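# Load the potato net bag into the crate on the pallet

## Task

Move the orange mesh sack of potatoes completely into the crate, with the crate finishing up resting on the pallet. The sack might be too heavy for a single robot, so either robot alone or both together may do it. At the end every gripper must have released and the robots must have backed away. No robot may topple or be left leaning, or the task fails. The result must stay in place by itself; anything that only a robot is still holding up does not count.

## Robot and tools

ROBOTS. Two identical Hello Robot Stretch 3 units, named r1 and r2. Each has a base with two drive wheels and a passive omni wheel at the rear, a lift that carries the arm up and down a mast, and one telescoping arm that extends out of the robot's RIGHT side, ending in a wrist and a two-finger gripper. The base cannot strafe, so the gripper moves forward or back only when the base drives. The base is 0.33 m long and 0.34 m wide. Turns pivot about the point between the drive wheels, 0.05 m behind the front edge. With the arm fully in and the wrist folded, the wrist pokes out at most 0.06 m to the right and a spin sweeps a 0.28 m radius; an unfolded, level wrist reaches farther.

FRAMES. Base frame: origin on the floor midway between the drive wheels, x ahead, y to the left, z up. The odometry frame is where the base frame was when the scene began. hand_pose is in the base frame, located where the closed fingertips meet; with all wrist joints at 0 its x axis is up, y runs back along the arm toward the mast, z points to the robot's rear. Every robot reports only in its own frames, so where one robot sits relative to the other is known only from the images, lidar_m, wrist_depth_mm and head_depth_mm.

execute_actions. Arguments: "actions", a list with one action or empty (empty just returns state and pictures), and optional "cameras", a list of names from r1_head_camera, r1_nav_camera, r1_wrist_camera, r2_head_camera, r2_nav_camera, r2_wrist_camera, or "all"; omitted, null or ["all"] returns every camera, [] returns none. The action is one object keyed by "r1" and/or "r2"; each robot gets its own entry containing "base", "joints" and optionally "contact_limits". base holds exactly one relative command: translate_m, a straight drive in metres from the base's position in the latest state report, -1 to 1, positive forward; or rotate_rad, a turn in place in radians, -3.2 to 3.2, positive counter-clockwise seen from above. joints holds absolute targets by name (tolerance for done in brackets): lift_m 0 to 1.1 m, arm height (±0.004); arm_m 0 to 0.52 m, extension (±0.004); wrist_yaw_rad -1.345 to 4.42 (0 along the arm, positive toward the front, 3.0 folded over the base, ±0.02); wrist_pitch_rad -1.57 to 0.451 (0 level, negative tips fingertips down, ±0.05); wrist_roll_rad -2.911 to 2.911 (0 fingers side by side and level, ±0.02); gripper_m -0.089 to 0.179 (larger is wider; real fingertip gap is 0.007 m less when almost shut, 0.025 m less when fully open, zero below 0.007; ±0.004); head_pan_rad -3.953 to 1.73 (0 ahead, positive left, -1.57 along the arm); head_tilt_rad -1.53 to 0.419 (0 level, negative down). contact_limits: {"arm_m": n}, n a motor effort percent 1 to 100; the arm motion halts with contact_stop when its effort reaches about n (-n when retracting), and until the next action it caps the arm's holding force. Everything in one action starts together; one action runs at most 15 s. An unknown key or out-of-range number rejects the whole call and nothing moves. Anything omitted may keep driving toward its previous target without the status showing it. If a result reports a stop, later calls in that same reply are skipped.

wait: {"seconds": 0 to 10}; nothing new is commanded, and it returns the same things as an empty action. zoom_image: {"camera": name, "region": [x0, y0, x1, y1]} in pixels of that camera's latest full image, top-left origin, at most 504 by 504. finished_scene: {"scene": current scene number}; it ends the scene for good and reports success, so the goal must already be met and stable.

RESULTS. base_status and joint_status: done (for the base, wheels turned the commanded amount, slip included), off_target (resting short and possibly still pushing), contact_stop, time_out, torque_fault (these three drop the target and hold in place, unless the joint went slack or is off). Arm and lift contact_stop leaves them slack until commanded again; a slack lift can sink under load or keep pressing. on_its_own covers uncommanded parts; its "held at" is a target, not a position. motor_effort is percent of maximum, positive toward larger joint values, bracketed number is the peak in the last action; readings carry fixed bias and noise. Positive wheel effort pushes forward. base_odometry counts wheel turns, so slip looks like travel; heading -3.142 to 3.142, positive left. turned_by_wheels and turned_by_imu give turning since the last result. base_tilt in degrees, forward and right positive, with a fixed offset up to about 4. lidar_m: 12 distances in metres, 30-degree sectors, first straight ahead then counter-clockwise (4th left, 7th rear, 10th right), plane 0.17 m high, range 0.15 to 12, "-" nothing seen; it misses glass and low things, sees the other robot, and the mast or low lift can hide sectors 5, 6, 9, 10. wrist_depth_mm (45 to 1000) and head_depth_mm (280 to 4000, image sideways) are 7x7 grids of median depth, row by row from top left. The pictures line lists image order. Camera calibration (K, distortion, T_world_to_cam into the carrying robot's base frame) is approximate; arm cameras drift more.

CAUTIONS. Base reaches 0.30 m/s and 1.9 rad/s only with lift_m under 0.30, arm_m under 0.03, wrist_yaw_rad over 2.54; otherwise 0.10 m/s and 0.63 rad/s. Never let bases touch or press: after contact, even millimetres more is a hard press that ends the run. Two robots carrying one load drift apart by up to 2.5 cm per metre, which can tip one. Pushing something rigid with the gripper above about 0.45 m, or pushing again after a contact stop, can tip the robot; so can driving while holding or hooking a fixed thing, or snagging furniture, especially reversing. If tilting, reverse the last move in small steps, free the gripper, and lower lift_m to about 0.2. Fold or unfold the wrist only with lift_m 0.32 to 0.95, wrist_pitch_rad -0.4, roll near 0; folded, the lift may go down to 0.25. With wrist_yaw_rad below -0.4 keep pitch at -0.5 or lower. Grip by commanding below the object's width; release by commanding at least 0.02 above the touch value; too hard a squeeze lets the stall guard weaken grip. Wrist servos overloaded for several seconds go limp for 10 s. Avoid drops, slips, slams and hard pushes; loose objects may occasionally be nudged.

Each tool is called after "Emit:" as name(argument=value, ...), one argument or row to a line, values as JSON.

## Session

Emit:
execute_actions(
  actions=[],
)

Scene clock: 0.00 s.
r1.base_odometry: x=+0.000 y=+0.000 heading=+0.000 (m, m, rad; r1's odometry frame)
r1.turned_by_wheels: +0.000 (rad since the last result)
r1.turned_by_imu: +0.000 (rad since the last result)
r1.base_tilt: forward=+0.6 right=-0.1 (deg)
r1.lidar_m: 3.47 2.18 1.73 1.23 1.18 1.21 1.52 1.44 1.48 1.94 4.98 4.88
r1.head_depth_mm: 2032 3038 - - - 3773 2464 / 1760 3019 - - - 3792 2515 / 1825 2974 - - - 3836 2512 / 1975 2945 3926 3806 3825 3737 2534 / 1972 2926 3715 3616 3635 3576 2549 / 1960 2856 3470 3482 3469 3447 2535 / 1945 2858 3334 3259 3276 3231 2562
r1.base_status: not commanded
r1.joint_positions: lift_m=+0.439 arm_m=+0.002 wrist_yaw_rad=+2.991 wrist_pitch_rad=-0.451 wrist_roll_rad=+0.018 gripper_m=+0.037 head_pan_rad=-0.003 head_tilt_rad=+0.016
r1.joint_status: not commanded
r1.motor_effort: left_wheel=-1 right_wheel=+0 lift_m=+36 arm_m=-1 wrist_yaw_rad=+0 wrist_pitch_rad=+8 wrist_roll_rad=+0 gripper_m=+0 head_pan_rad=+0 head_tilt_rad=+1 (%)
r1.hand_pose: x=+0.0118 y=+0.0709 z=+0.4442 quat_wxyz=(+0.211, +0.705, +0.104, +0.669) (m; r1's base frame)
r1.wrist_depth_mm: 868 - - - - - - / 945 - - - - - - / 994 - - - - - - / 956 964 952 942 952 955 937 / 785 779 - 791 770 768 780 / 664 666 - 658 662 660 654 / 569 574 576 585 569 568 570
r2.base_odometry: x=+0.000 y=+0.000 heading=+0.000 (m, m, rad; r2's odometry frame)
r2.turned_by_wheels: +0.000 (rad since the last result)
r2.turned_by_imu: +0.000 (rad since the last result)
r2.base_tilt: forward=+0.7 right=-0.6 (deg)
r2.lidar_m: 2.16 3.69 4.62 5.70 1.82 1.20 1.11 1.13 0.97 0.90 0.91 1.15
r2.head_depth_mm: 1833 1857 1838 1840 1839 1825 1812 / 1997 2375 2373 2406 2336 2358 2109 / 2015 2897 3343 3287 3261 2930 2145 / 2008 3114 3600 3644 3602 3112 2142 / 2005 3115 3566 3637 3534 3133 2114 / 2025 3181 3512 3515 3529 2901 2032 / 2041 3198 3429 3436 3520 2884 2059
r2.base_status: not commanded
r2.joint_positions: lift_m=+0.562 arm_m=-0.002 wrist_yaw_rad=+2.939 wrist_pitch_rad=-0.528 wrist_roll_rad=+0.003 gripper_m=+0.037 head_pan_rad=+0.017 head_tilt_rad=+0.007
r2.joint_status: not commanded
r2.motor_effort: left_wheel=+0 right_wheel=-1 lift_m=+39 arm_m=+0 wrist_yaw_rad=-1 wrist_pitch_rad=+3 wrist_roll_rad=+0 gripper_m=+1 head_pan_rad=+0 head_tilt_rad=+1 (%)
r2.hand_pose: x=+0.0208 y=+0.0623 z=+0.5512 quat_wxyz=(+0.253, +0.698, +0.115, +0.660) (m; r2's base frame)
r2.wrist_depth_mm: - - - - - - - / - - - - - - - / - - - - - - - / - - - - - - - / 871 861 - 915 935 940 947 / 753 763 - 796 807 806 808 / 676 691 693 696 700 723 712
pictures: r1_head_camera (sideways: a quarter turn clockwise sets it upright), r1_nav_camera (sideways: a quarter turn counterclockwise sets it upright), r1_wrist_camera, r2_head_camera (sideways: a quarter turn clockwise sets it upright), r2_nav_camera (sideways: a quarter turn counterclockwise sets it upright), r2_wrist_camera
Images, in order (width x height): r1_head_camera 896x504, r1_nav_camera 672x504, r1_wrist_camera 644x364, r2_head_camera 896x504, r2_nav_camera 672x504, r2_wrist_camera 644x364.

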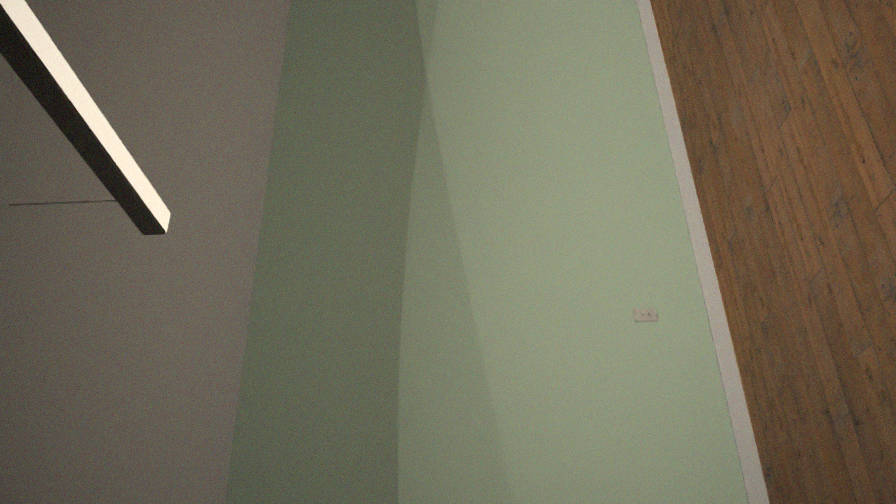

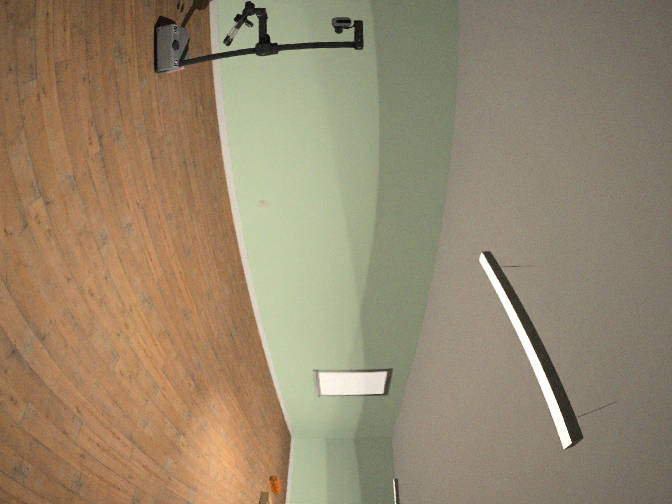

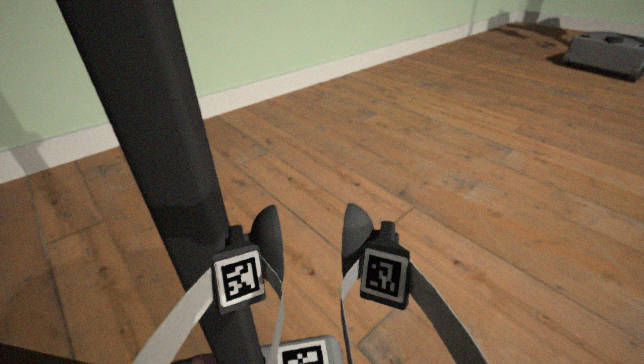

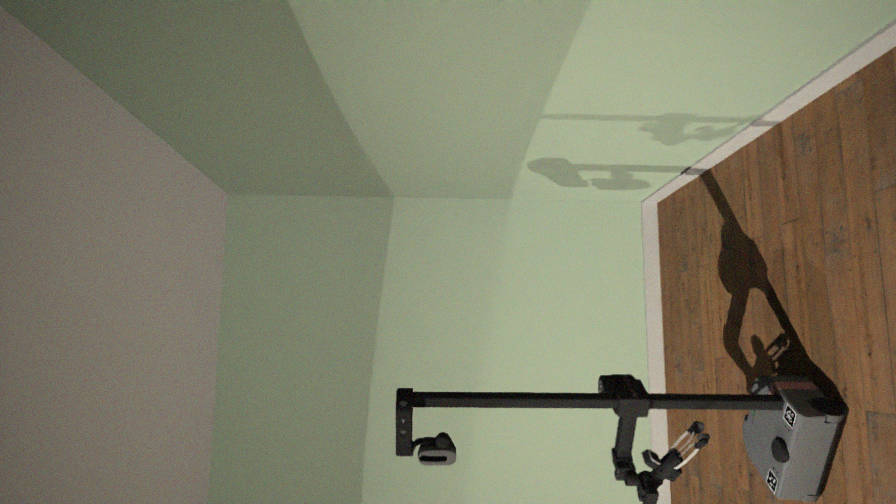

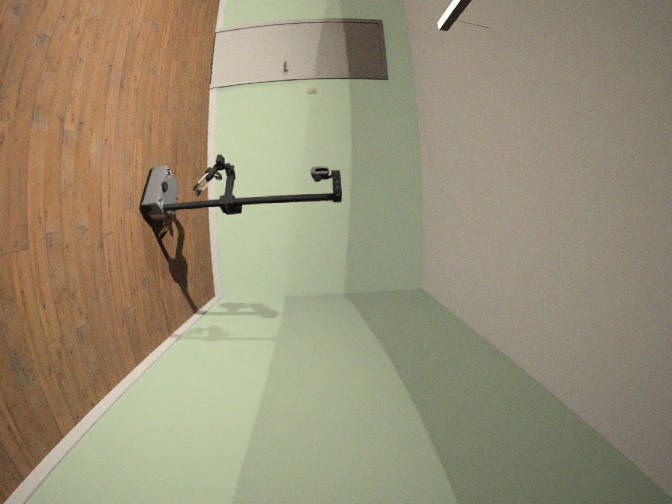

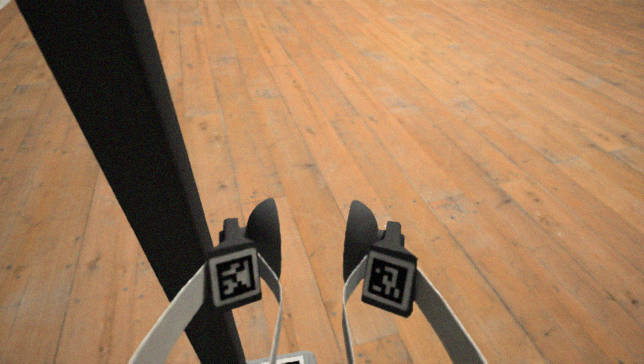

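Emit:
execute_actions(
  actions=[
    {"r1":{"base":{"rotate_rad":-0.9},"joints":{"lift_m":0.27,"wrist_pitch_rad":-0.4,"head_tilt_rad":-0.3}},"r2":{"base":{"rotate_rad":1.6},"joints":{"lift_m":0.27,"wrist_pitch_rad":-0.4,"head_tilt_rad":-0.3}}},
  ],
  cameras=[],
)

Emit:
execute_actions(
  actions=[
    {"r1":{"base":{"translate_m":1}},"r2":{"base":{"translate_m":1}}},
  ],
  cameras=["r1_head_camera","r2_head_camera","r1_nav_camera","r2_nav_camera"],
)

Scene clock: 4.23 s.
r1.base_odometry: x=+0.000 y=+0.000 heading=-0.900 (m, m, rad; r1's odometry frame)
r1.turned_by_wheels: -0.900 (rad since the last result)
r1.turned_by_imu: -0.904 (rad since the last result)
r1.base_tilt: forward=+0.5 right=+0.0 (deg)
r1.lidar_m: 5.08 4.24 3.35 2.19 1.50 1.20 1.18 1.27 1.46 1.44 1.55 2.30
r1.head_depth_mm: - - - - 2768 2023 1580 / - - - - 2843 2053 1603 / - - - - 2869 2060 1624 / - - - - 2854 2084 1619 / - - - - 2933 2093 1625 / - - - - 2938 2126 1635 / - - - - 2976 2110 1652
r1.base_status: done
r1.joint_positions: lift_m=+0.271 arm_m=+0.002 wrist_yaw_rad=+2.991 wrist_pitch_rad=-0.418 wrist_roll_rad=+0.018 gripper_m=+0.037 head_pan_rad=-0.003 head_tilt_rad=-0.296
r1.joint_status: all done
r1.motor_effort: left_wheel=+2(5) right_wheel=-1(6) lift_m=+20(32) arm_m=-1(1) wrist_yaw_rad=+0(0) wrist_pitch_rad=+10(8) wrist_roll_rad=+0(0) gripper_m=+0(1) head_pan_rad=+0(0) head_tilt_rad=-2(24) (%)
r1.hand_pose: x=+0.0124 y=+0.0751 z=+0.2833 quat_wxyz=(+0.199, +0.706, +0.093, +0.673) (m; r1's base frame)
r1.wrist_depth_mm: - - - - - - - / - - - - - - - / 933 - 913 914 926 900 909 / 707 711 699 703 703 697 694 / 574 565 - 568 562 560 556 / 483 493 - - 473 470 470 / - - - - 411 404 406
r2.base_odometry: x=+0.000 y=+0.000 heading=+1.600 (m, m, rad; r2's odometry frame)
r2.turned_by_wheels: +1.600 (rad since the last result)
r2.turned_by_imu: +1.616 (rad since the last result)
r2.base_tilt: forward=+0.6 right=-0.5 (deg)
r2.lidar_m: 5.70 1.75 1.19 1.11 1.13 0.96 0.90 0.91 1.18 2.06 3.70 4.71
r2.head_depth_mm: - - - - 2541 1880 1487 / - - - - 2577 1869 1490 / - - - - 2577 1874 1493 / - - - 3994 2543 1864 1474 / - - - 3860 2512 1867 1472 / - - - 3969 2511 1856 1467 / - - - 3880 2496 1841 1463
r2.base_status: done
r2.joint_positions: lift_m=+0.270 arm_m=-0.002 wrist_yaw_rad=+2.939 wrist_pitch_rad=-0.420 wrist_roll_rad=+0.003 gripper_m=+0.037 head_pan_rad=+0.017 head_tilt_rad=-0.296
r2.joint_status: all done
r2.motor_effort: left_wheel=-1(5) right_wheel=+1(9) lift_m=+32(35) arm_m=+0(0) wrist_yaw_rad=+0(0) wrist_pitch_rad=+5(6) wrist_roll_rad=+0(0) gripper_m=+0(1) head_pan_rad=+0(0) head_tilt_rad=-2(25) (%)
r2.hand_pose: x=+0.0238 y=+0.0769 z=+0.2825 quat_wxyz=(+0.217, +0.703, +0.077, +0.672) (m; r2's base frame)
r2.wrist_depth_mm: - - - - - - - / 986 - - - - - - / 832 - 870 896 919 942 952 / 666 - 692 698 716 730 753 / 555 - 597 575 600 599 617 / 478 - - 504 511 504 506 / - - - - 429 438 443
pictures: none
No camera images: the call's "cameras" was empty. Leave "cameras" out to get every camera's image.

Scene clock: 9.33 s.
r1.base_odometry: x=+0.622 y=-0.783 heading=-0.900 (m, m, rad; r1's odometry frame)
r1.turned_by_wheels: +0.000 (rad since the last result)
r1.turned_by_imu: +0.005 (rad since the last result)
r1.base_tilt: forward=+0.5 right=+0.0 (deg)
r1.lidar_m: 4.06 4.07 3.23 1.97 2.77 2.19 2.17 1.99 1.58 1.56 1.66 2.53
r1.head_depth_mm: - - - - 2818 2033 1590 / - - - - 2790 2057 1602 / - - - - 2835 2067 1602 / - - - - 2873 2075 1618 / - - - - 2879 2087 1626 / - - - - 2953 2093 1636 / - - - - 2962 2125 1650
r1.base_status: done
r1.joint_positions: lift_m=+0.271 arm_m=+0.002 wrist_yaw_rad=+2.991 wrist_pitch_rad=-0.418 wrist_roll_rad=+0.018 gripper_m=+0.037 head_pan_rad=-0.003 head_tilt_rad=-0.297
r1.joint_status: not commanded
r1.motor_effort: left_wheel=+1(7) right_wheel=-1(3) lift_m=+20(19) arm_m=-1(1) wrist_yaw_rad=+0(0) wrist_pitch_rad=+10(10) wrist_roll_rad=+0(0) gripper_m=+1(0) head_pan_rad=+1(0) head_tilt_rad=-1(1) (%)
r1.hand_pose: x=+0.0124 y=+0.0752 z=+0.2833 quat_wxyz=(+0.199, +0.706, +0.093, +0.673) (m; r1's base frame)
r1.wrist_depth_mm: - - - - - - - / - - - - - - - / 937 - 900 923 909 907 910 / 706 702 709 697 699 688 695 / 575 568 - 564 561 568 556 / 479 496 - - 473 469 472 / - - - - 406 406 406
r2.base_odometry: x=-0.029 y=+1.000 heading=+1.600 (m, m, rad; r2's odometry frame)
r2.turned_by_wheels: +0.000 (rad since the last result)
r2.turned_by_imu: +0.004 (rad since the last result)
r2.base_tilt: forward=+0.8 right=-0.7 (deg)
r2.lidar_m: 6.76 1.88 1.28 1.20 1.22 1.57 1.89 1.92 2.47 1.85 3.56 4.62
r2.head_depth_mm: - - - - 2572 1885 1493 / - - - - 2589 1879 1495 / - - - 3912 2544 1863 1477 / - - - 3995 2512 1866 1476 / - - - 3880 2499 1853 1474 / - - - 3849 2511 1841 1466 / - - - 3841 2488 1850 1475
r2.base_status: done
r2.joint_positions: lift_m=+0.270 arm_m=-0.002 wrist_yaw_rad=+2.939 wrist_pitch_rad=-0.420 wrist_roll_rad=+0.003 gripper_m=+0.037 head_pan_rad=+0.017 head_tilt_rad=-0.297
r2.joint_status: not commanded
r2.motor_effort: left_wheel=-1(6) right_wheel=+2(8) lift_m=+32(32) arm_m=+0(1) wrist_yaw_rad=+0(0) wrist_pitch_rad=+5(5) wrist_roll_rad=+0(0) gripper_m=+0(1) head_pan_rad=+0(1) head_tilt_rad=-2(2) (%)
r2.hand_pose: x=+0.0238 y=+0.0770 z=+0.2825 quat_wxyz=(+0.217, +0.703, +0.077, +0.672) (m; r2's base frame)
r2.wrist_depth_mm: - - - - - - - / - - - - - - - / 824 - 894 883 898 925 946 / 663 - 690 702 715 722 746 / 556 - 598 584 598 606 613 / 477 - - 506 507 508 513 / - - - - 435 441 445
pictures: r1_head_camera (sideways: a quarter turn clockwise sets it upright), r1_nav_camera (sideways: a quarter turn counterclockwise sets it upright), r2_head_camera (sideways: a quarter turn clockwise sets it upright), r2_nav_camera (sideways: a quarter turn counterclockwise sets it upright)
camera_calibration (this result's frames):
r1_head_camera: T_world_to_cam=[[-0.268088, 0.0163134, -0.963256, 1.26752], [-0.0490986, 0.998326, 0.0305721, -0.0362246], [0.962143, 0.0554906, -0.266838, 0.305435], [0, 0, 0, 1]] pos_world=[0.0441567, -0.00146232, 1.30356]
r1_nav_camera: T_world_to_cam=[[0.294125, -0.0249977, 0.95544, -1.20212], [-0.0265489, -0.999486, -0.0179773, 0.0786295], [0.955398, -0.0200783, -0.294637, 0.338604], [0, 0, 0, 1]] pos_world=[0.0321587, 0.0553374, 1.24973]
r2_head_camera: T_world_to_cam=[[-0.325846, -0.0212693, -0.945184, 1.2563], [-0.00748038, 0.999774, -0.019919, 0.0272114], [0.945393, 0.000579824, -0.325931, 0.382816], [0, 0, 0, 1]] pos_world=[0.0476516, -0.000706604, 1.31275]
r2_nav_camera: T_world_to_cam=[[0.249707, -0.0465923, 0.9672, -1.21675], [0.011816, -0.998621, -0.0511565, 0.115587], [0.968249, 0.0242025, -0.248812, 0.282952], [0, 0, 0, 1]] pos_world=[0.0284965, 0.0518887, 1.25316]
Images, in order (width x height): r1_head_camera 896x504, r1_nav_camera 672x504, r2_head_camera 896x504, r2_nav_camera 672x504.

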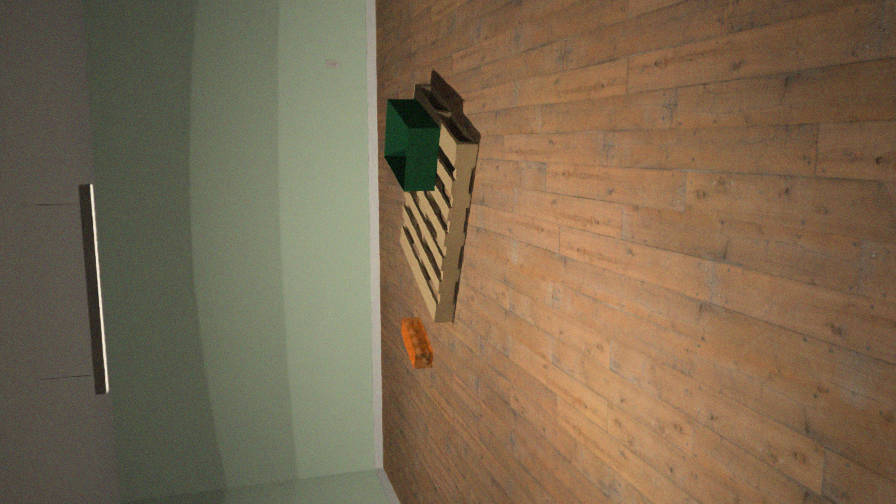

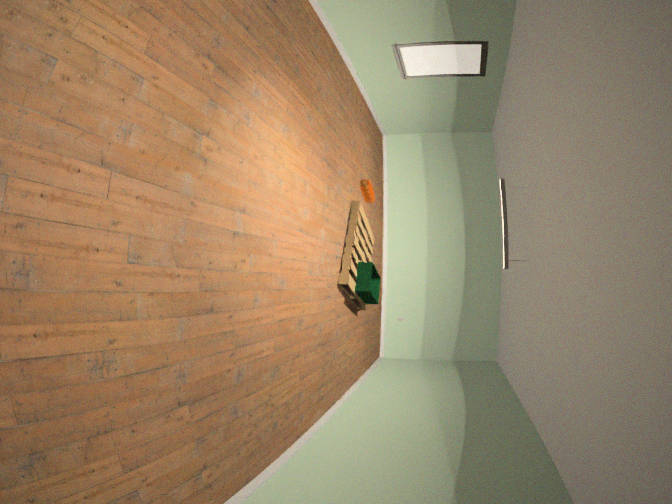

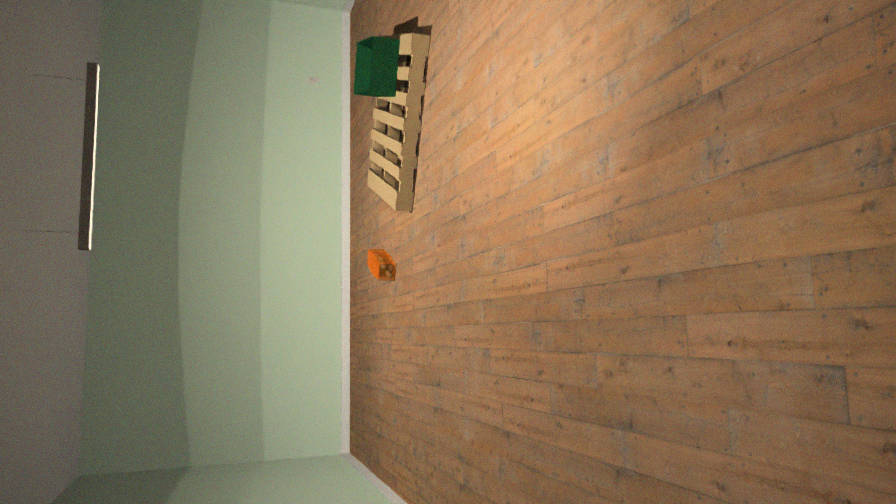

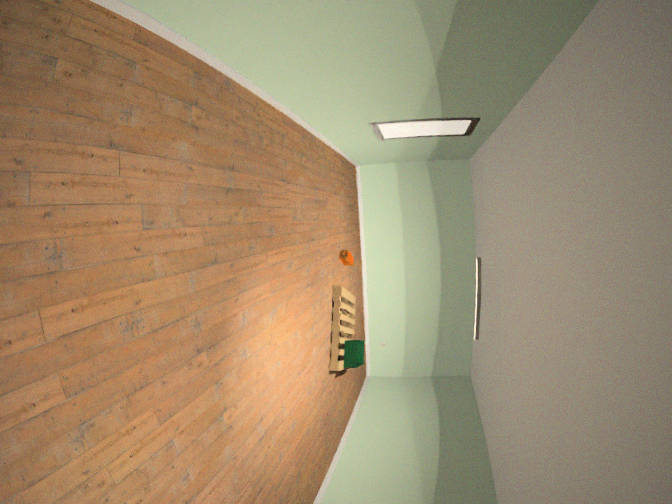

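Emit:
execute_actions(
  actions=[
    {"r1":{"base":{"translate_m":1}},"r2":{"base":{"translate_m":1}}},
  ],
  cameras=[],
)

Emit:
execute_actions(
  actions=[
    {"r1":{"base":{"translate_m":1},"joints":{"head_tilt_rad":-0.5}},"r2":{"base":{"translate_m":1}}},
  ],
  cameras=[],
)

Emit:
execute_actions(
  actions=[
    {"r1":{"base":{"translate_m":0.4}},"r2":{"base":{"translate_m":1},"joints":{"head_tilt_rad":-0.55,"head_pan_rad":-0.25}}},
  ],
  cameras=["r1_head_camera","r2_head_camera","r1_nav_camera"],
)

Scene clock: 15.03 s.
r1.base_odometry: x=+1.243 y=-1.566 heading=-0.900 (m, m, rad; r1's odometry frame)
r1.turned_by_wheels: +0.000 (rad since the last result)
r1.turned_by_imu: +0.005 (rad since the last result)
r1.base_tilt: forward=+0.5 right=-0.2 (deg)
r1.lidar_m: 3.09 3.87 3.10 1.76 3.32 3.18 3.15 2.14 1.69 1.66 1.82 2.74
r1.head_depth_mm: - - - - 2788 2032 1598 / - - - 3848 2842 2034 1594 / - - - - 2835 2069 1621 / - - - - 2890 2061 1617 / - - - - 2908 2093 1637 / - - - - 2917 2104 1646 / - - - - 2984 2095 1644
r1.base_status: done
r1.joint_positions: lift_m=+0.271 arm_m=+0.002 wrist_yaw_rad=+2.991 wrist_pitch_rad=-0.418 wrist_roll_rad=+0.018 gripper_m=+0.037 head_pan_rad=-0.003 head_tilt_rad=-0.297
r1.joint_status: not commanded
r1.motor_effort: left_wheel=+0(8) right_wheel=+0(4) lift_m=+20(19) arm_m=-1(1) wrist_yaw_rad=+0(0) wrist_pitch_rad=+10(9) wrist_roll_rad=+0(0) gripper_m=+0(0) head_pan_rad=+1(0) head_tilt_rad=-1(1) (%)
r1.hand_pose: x=+0.0124 y=+0.0752 z=+0.2833 quat_wxyz=(+0.199, +0.706, +0.093, +0.673) (m; r1's base frame)
r1.wrist_depth_mm: - - - - - - - / - - - - - - - / 937 - 936 919 922 904 901 / 710 711 697 704 696 700 689 / 571 569 - 563 561 558 552 / 478 497 - - 474 472 470 / - - - - 405 407 406
r2.base_odometry: x=-0.058 y=+1.999 heading=+1.600 (m, m, rad; r2's odometry frame)
r2.turned_by_wheels: +0.000 (rad since the last result)
r2.turned_by_imu: +0.004 (rad since the last result)
r2.base_tilt: forward=+0.8 right=-0.6 (deg)
r2.lidar_m: 5.80 2.01 1.37 1.29 1.31 1.69 2.89 2.94 3.69 1.64 3.50 3.83
r2.head_depth_mm: - - - 3643 2581 1878 1486 / - - - 3625 2553 1869 1496 / - - - 3727 2530 1864 1488 / - - - 3895 2520 1871 1485 / - - - 3909 2536 1861 1479 / - - - 3859 2495 1855 1466 / - - - 3802 2494 1858 1477
r2.base_status: done
r2.joint_positions: lift_m=+0.270 arm_m=-0.002 wrist_yaw_rad=+2.939 wrist_pitch_rad=-0.419 wrist_roll_rad=+0.003 gripper_m=+0.037 head_pan_rad=+0.017 head_tilt_rad=-0.297
r2.joint_status: not commanded
r2.motor_effort: left_wheel=-1(5) right_wheel=+1(9) lift_m=+32(32) arm_m=+0(0) wrist_yaw_rad=+0(0) wrist_pitch_rad=+5(5) wrist_roll_rad=+0(0) gripper_m=+1(0) head_pan_rad=+0(0) head_tilt_rad=-2(1) (%)
r2.hand_pose: x=+0.0238 y=+0.0770 z=+0.2826 quat_wxyz=(+0.217, +0.703, +0.077, +0.672) (m; r2's base frame)
r2.wrist_depth_mm: - - - - - - - / - - - - - - - / 838 - 883 895 936 953 944 / 672 - 684 708 730 739 744 / 560 - 592 586 611 601 606 / 480 - - 503 512 507 512 / - - - - 431 440 442
pictures: none
No camera images: the call's "cameras" was empty. Leave "cameras" out to get every camera's image.

Scene clock: 20.13 s.
r1.base_odometry: x=+1.865 y=-2.350 heading=-0.900 (m, m, rad; r1's odometry frame)
r1.turned_by_wheels: +0.000 (rad since the last result)
r1.turned_by_imu: +0.005 (rad since the last result)
r1.base_tilt: forward=+0.6 right=+0.1 (deg)
r1.lidar_m: 2.13 3.73 2.99 1.56 3.20 4.20 4.14 2.27 1.82 1.81 1.96 2.12
r1.head_depth_mm: 3952 - - 2403 2032 1622 1345 / - - - 2388 2064 1633 1351 / - - - 2536 2050 1643 1362 / - - - 2667 2061 1647 1382 / - - - 2598 2091 1658 1381 / - - - 2866 2129 1690 1386 / - - - 2901 2147 1685 1388
r1.base_status: done
r1.joint_positions: lift_m=+0.271 arm_m=+0.002 wrist_yaw_rad=+2.991 wrist_pitch_rad=-0.418 wrist_roll_rad=+0.018 gripper_m=+0.037 head_pan_rad=-0.003 head_tilt_rad=-0.494
r1.joint_status: all done
r1.motor_effort: left_wheel=+0(6) right_wheel=+0(4) lift_m=+20(19) arm_m=-1(1) wrist_yaw_rad=-1(0) wrist_pitch_rad=+10(10) wrist_roll_rad=+0(0) gripper_m=+0(0) head_pan_rad=+0(0) head_tilt_rad=-3(16) (%)
r1.hand_pose: x=+0.0124 y=+0.0752 z=+0.2833 quat_wxyz=(+0.199, +0.706, +0.093, +0.673) (m; r1's base frame)
r1.wrist_depth_mm: - - - - - - - / - - - - - - - / 933 - 937 934 906 900 905 / 708 706 704 705 701 695 691 / 569 575 - 566 561 565 561 / 477 492 - - 476 470 470 / - - - - 409 406 402
r2.base_odometry: x=-0.087 y=+2.999 heading=+1.600 (m, m, rad; r2's odometry frame)
r2.turned_by_wheels: +0.000 (rad since the last result)
r2.turned_by_imu: +0.004 (rad since the last result)
r2.base_tilt: forward=+0.6 right=-0.9 (deg)
r2.lidar_m: 4.83 2.14 1.47 1.37 1.40 1.81 3.87 3.92 3.57 1.44 1.57 2.92
r2.head_depth_mm: - - - - 2526 1884 1500 / - - - 3928 2575 1881 1491 / - - - 3952 2547 1865 1490 / - - - 3912 2526 1860 1480 / - - - 3900 2492 1861 1477 / - - - 3864 2503 1858 1476 / - - - 3863 2473 1850 1456
r2.base_status: done
r2.joint_positions: lift_m=+0.270 arm_m=-0.002 wrist_yaw_rad=+2.939 wrist_pitch_rad=-0.419 wrist_roll_rad=+0.003 gripper_m=+0.037 head_pan_rad=+0.017 head_tilt_rad=-0.297
r2.joint_status: not commanded
r2.motor_effort: left_wheel=-1(5) right_wheel=+1(10) lift_m=+32(32) arm_m=+0(0) wrist_yaw_rad=+0(1) wrist_pitch_rad=+5(5) wrist_roll_rad=+0(0) gripper_m=+0(1) head_pan_rad=+1(0) head_tilt_rad=-2(2) (%)
r2.hand_pose: x=+0.0238 y=+0.0770 z=+0.2826 quat_wxyz=(+0.217, +0.703, +0.077, +0.672) (m; r2's base frame)
r2.wrist_depth_mm: - - - - - - - / - - - - - - - / 827 - 848 900 897 953 961 / 672 - 693 709 719 737 749 / 556 - 590 584 599 599 604 / 479 - - 508 512 504 513 / - - - - 431 442 445
pictures: none
No camera images: the call's "cameras" was empty. Leave "cameras" out to get every camera's image.

Scene clock: 25.23 s.
r1.base_odometry: x=+2.114 y=-2.663 heading=-0.900 (m, m, rad; r1's odometry frame)
r1.turned_by_wheels: +0.000 (rad since the last result)
r1.turned_by_imu: +0.003 (rad since the last result)
r1.base_tilt: forward=+0.6 right=+0.2 (deg)
r1.lidar_m: 1.77 3.65 1.45 2.90 3.14 4.56 4.52 2.33 1.87 1.86 2.01 1.74
r1.head_depth_mm: 3703 3950 - 2415 1882 1625 1357 / 3663 3967 - 2349 1932 1636 1362 / 3716 - - 2560 1933 1645 1364 / 3845 - - 2579 1997 1651 1366 / 3816 - - 2666 2085 1660 1380 / 3953 - - 2908 2110 1670 1387 / 3936 - - 2835 2141 1677 1397
r1.base_status: done
r1.joint_positions: lift_m=+0.271 arm_m=+0.002 wrist_yaw_rad=+2.991 wrist_pitch_rad=-0.418 wrist_roll_rad=+0.018 gripper_m=+0.037 head_pan_rad=-0.003 head_tilt_rad=-0.495
r1.joint_status: not commanded
r1.motor_effort: left_wheel=+0(5) right_wheel=+0(3) lift_m=+20(20) arm_m=-1(1) wrist_yaw_rad=+0(0) wrist_pitch_rad=+10(10) wrist_roll_rad=+0(0) gripper_m=+1(0) head_pan_rad=+0(0) head_tilt_rad=-3(3) (%)
r1.hand_pose: x=+0.0124 y=+0.0752 z=+0.2833 quat_wxyz=(+0.199, +0.706, +0.093, +0.673) (m; r1's base frame)
r1.wrist_depth_mm: - - - - - - - / - - - - - - - / 931 - 923 930 904 902 899 / 707 715 708 701 693 693 685 / 570 570 - 565 565 556 558 / 479 492 - - 470 473 468 / - - - - 406 409 405
r2.base_odometry: x=-0.116 y=+3.998 heading=+1.600 (m, m, rad; r2's odometry frame)
r2.turned_by_wheels: +0.000 (rad since the last result)
r2.turned_by_imu: +0.004 (rad since the last result)
r2.base_tilt: forward=+0.8 right=-0.7 (deg)
r2.lidar_m: 3.84 2.25 1.55 1.46 1.48 1.92 4.38 4.96 3.50 1.37 2.17 2.09
r2.head_depth_mm: 3919 - 2830 2174 1834 1494 1261 / 3782 - 3405 2239 1835 1480 1256 / 3700 - 3366 2261 1828 1472 1256 / 3549 3800 3364 2255 1814 1485 1256 / 3483 3775 3299 2334 1811 1462 1237 / 3278 3624 3318 2266 1786 1468 1241 / 3180 3463 3249 2295 1798 1454 1233
r2.base_status: done
r2.joint_positions: lift_m=+0.270 arm_m=-0.002 wrist_yaw_rad=+2.939 wrist_pitch_rad=-0.419 wrist_roll_rad=+0.003 gripper_m=+0.037 head_pan_rad=-0.243 head_tilt_rad=-0.544
r2.joint_status: all done
r2.motor_effort: left_wheel=-1(6) right_wheel=+1(9) lift_m=+32(32) arm_m=+0(1) wrist_yaw_rad=+0(0) wrist_pitch_rad=+5(5) wrist_roll_rad=+0(0) gripper_m=+1(0) head_pan_rad=-2(18) head_tilt_rad=-3(22) (%)
r2.hand_pose: x=+0.0238 y=+0.0770 z=+0.2826 quat_wxyz=(+0.217, +0.703, +0.077, +0.672) (m; r2's base frame)
r2.wrist_depth_mm: - - - - - - - / - - - - - - - / 849 - 884 901 931 935 957 / 662 - 681 703 726 735 747 / 556 - 592 576 589 593 603 / 476 - - 503 513 515 514 / - - - - 431 442 444
pictures: r1_head_camera (sideways: a quarter turn clockwise sets it upright), r1_nav_camera (sideways: a quarter turn counterclockwise sets it upright), r2_head_camera (sideways: a quarter turn clockwise sets it upright)
camera_calibration (this result's frames):
r1_head_camera: T_world_to_cam=[[-0.452027, 0.0167933, -0.891846, 1.17544], [-0.0420911, 0.998307, 0.0401316, -0.0487036], [0.891011, 0.0556794, -0.450555, 0.544955], [0, 0, 0, 1]] pos_world=[0.0437177, -0.00146106, 1.29579]
r1_nav_camera: T_world_to_cam=[[0.476022, -0.0254723, 0.879065, -1.10356], [-0.0296102, -0.999478, -0.0129273, 0.0720696], [0.878935, -0.0198756, -0.476527, 0.575772], [0, 0, 0, 1]] pos_world=[0.0213861, 0.0553656, 1.2454]
r2_head_camera: T_world_to_cam=[[-0.53482, 0.116388, -0.836912, 1.11633], [0.244815, 0.969328, -0.0216436, 0.027911], [0.808723, -0.216464, -0.54691, 0.671198], [0, 0, 0, 1]] pos_world=[0.0473876, -0.0116918, 1.30196]
Images, in order (width x height): r1_head_camera 896x504, r1_nav_camera 672x504, r2_head_camera 896x504.

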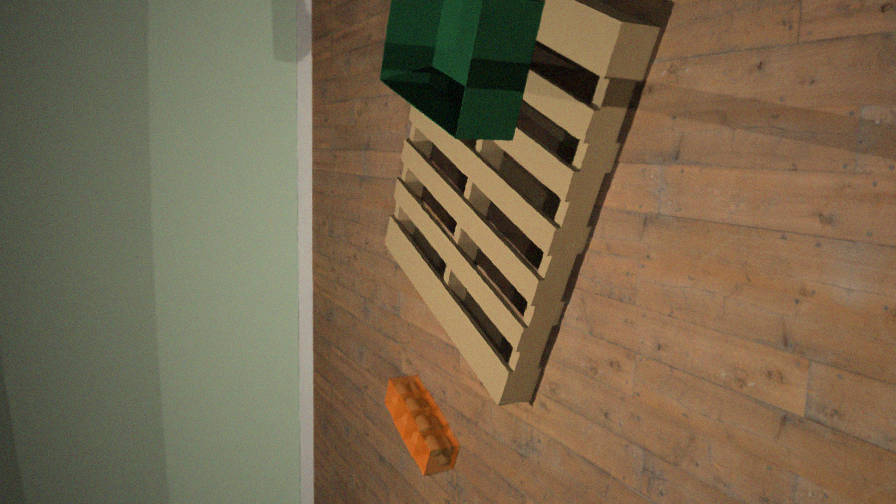

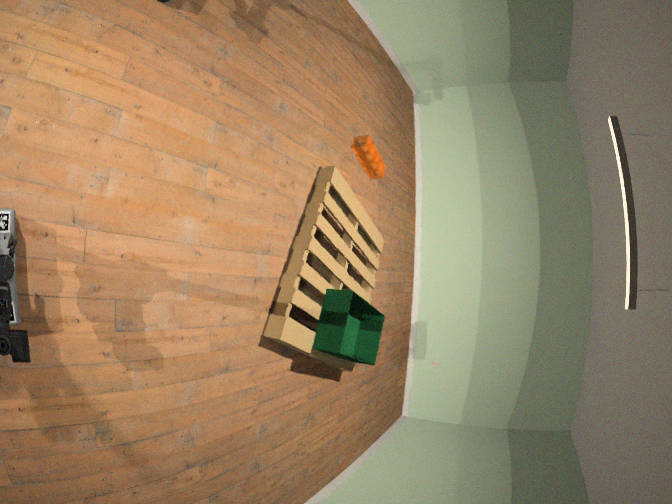

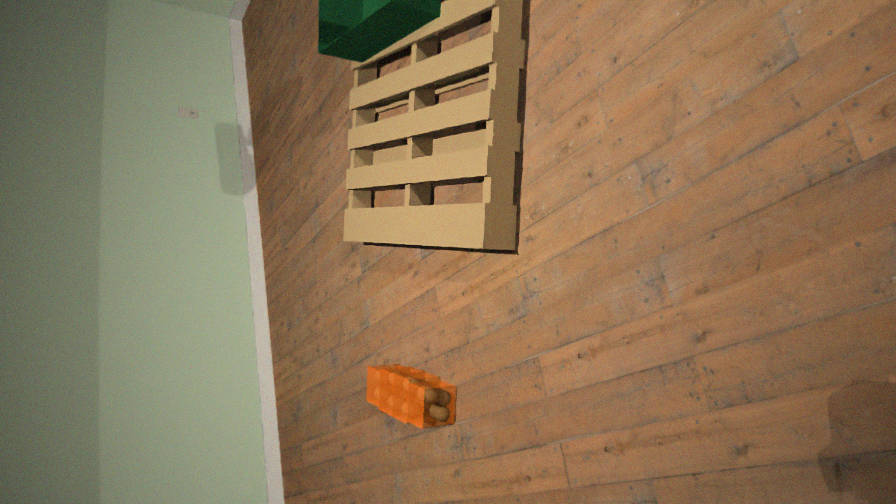

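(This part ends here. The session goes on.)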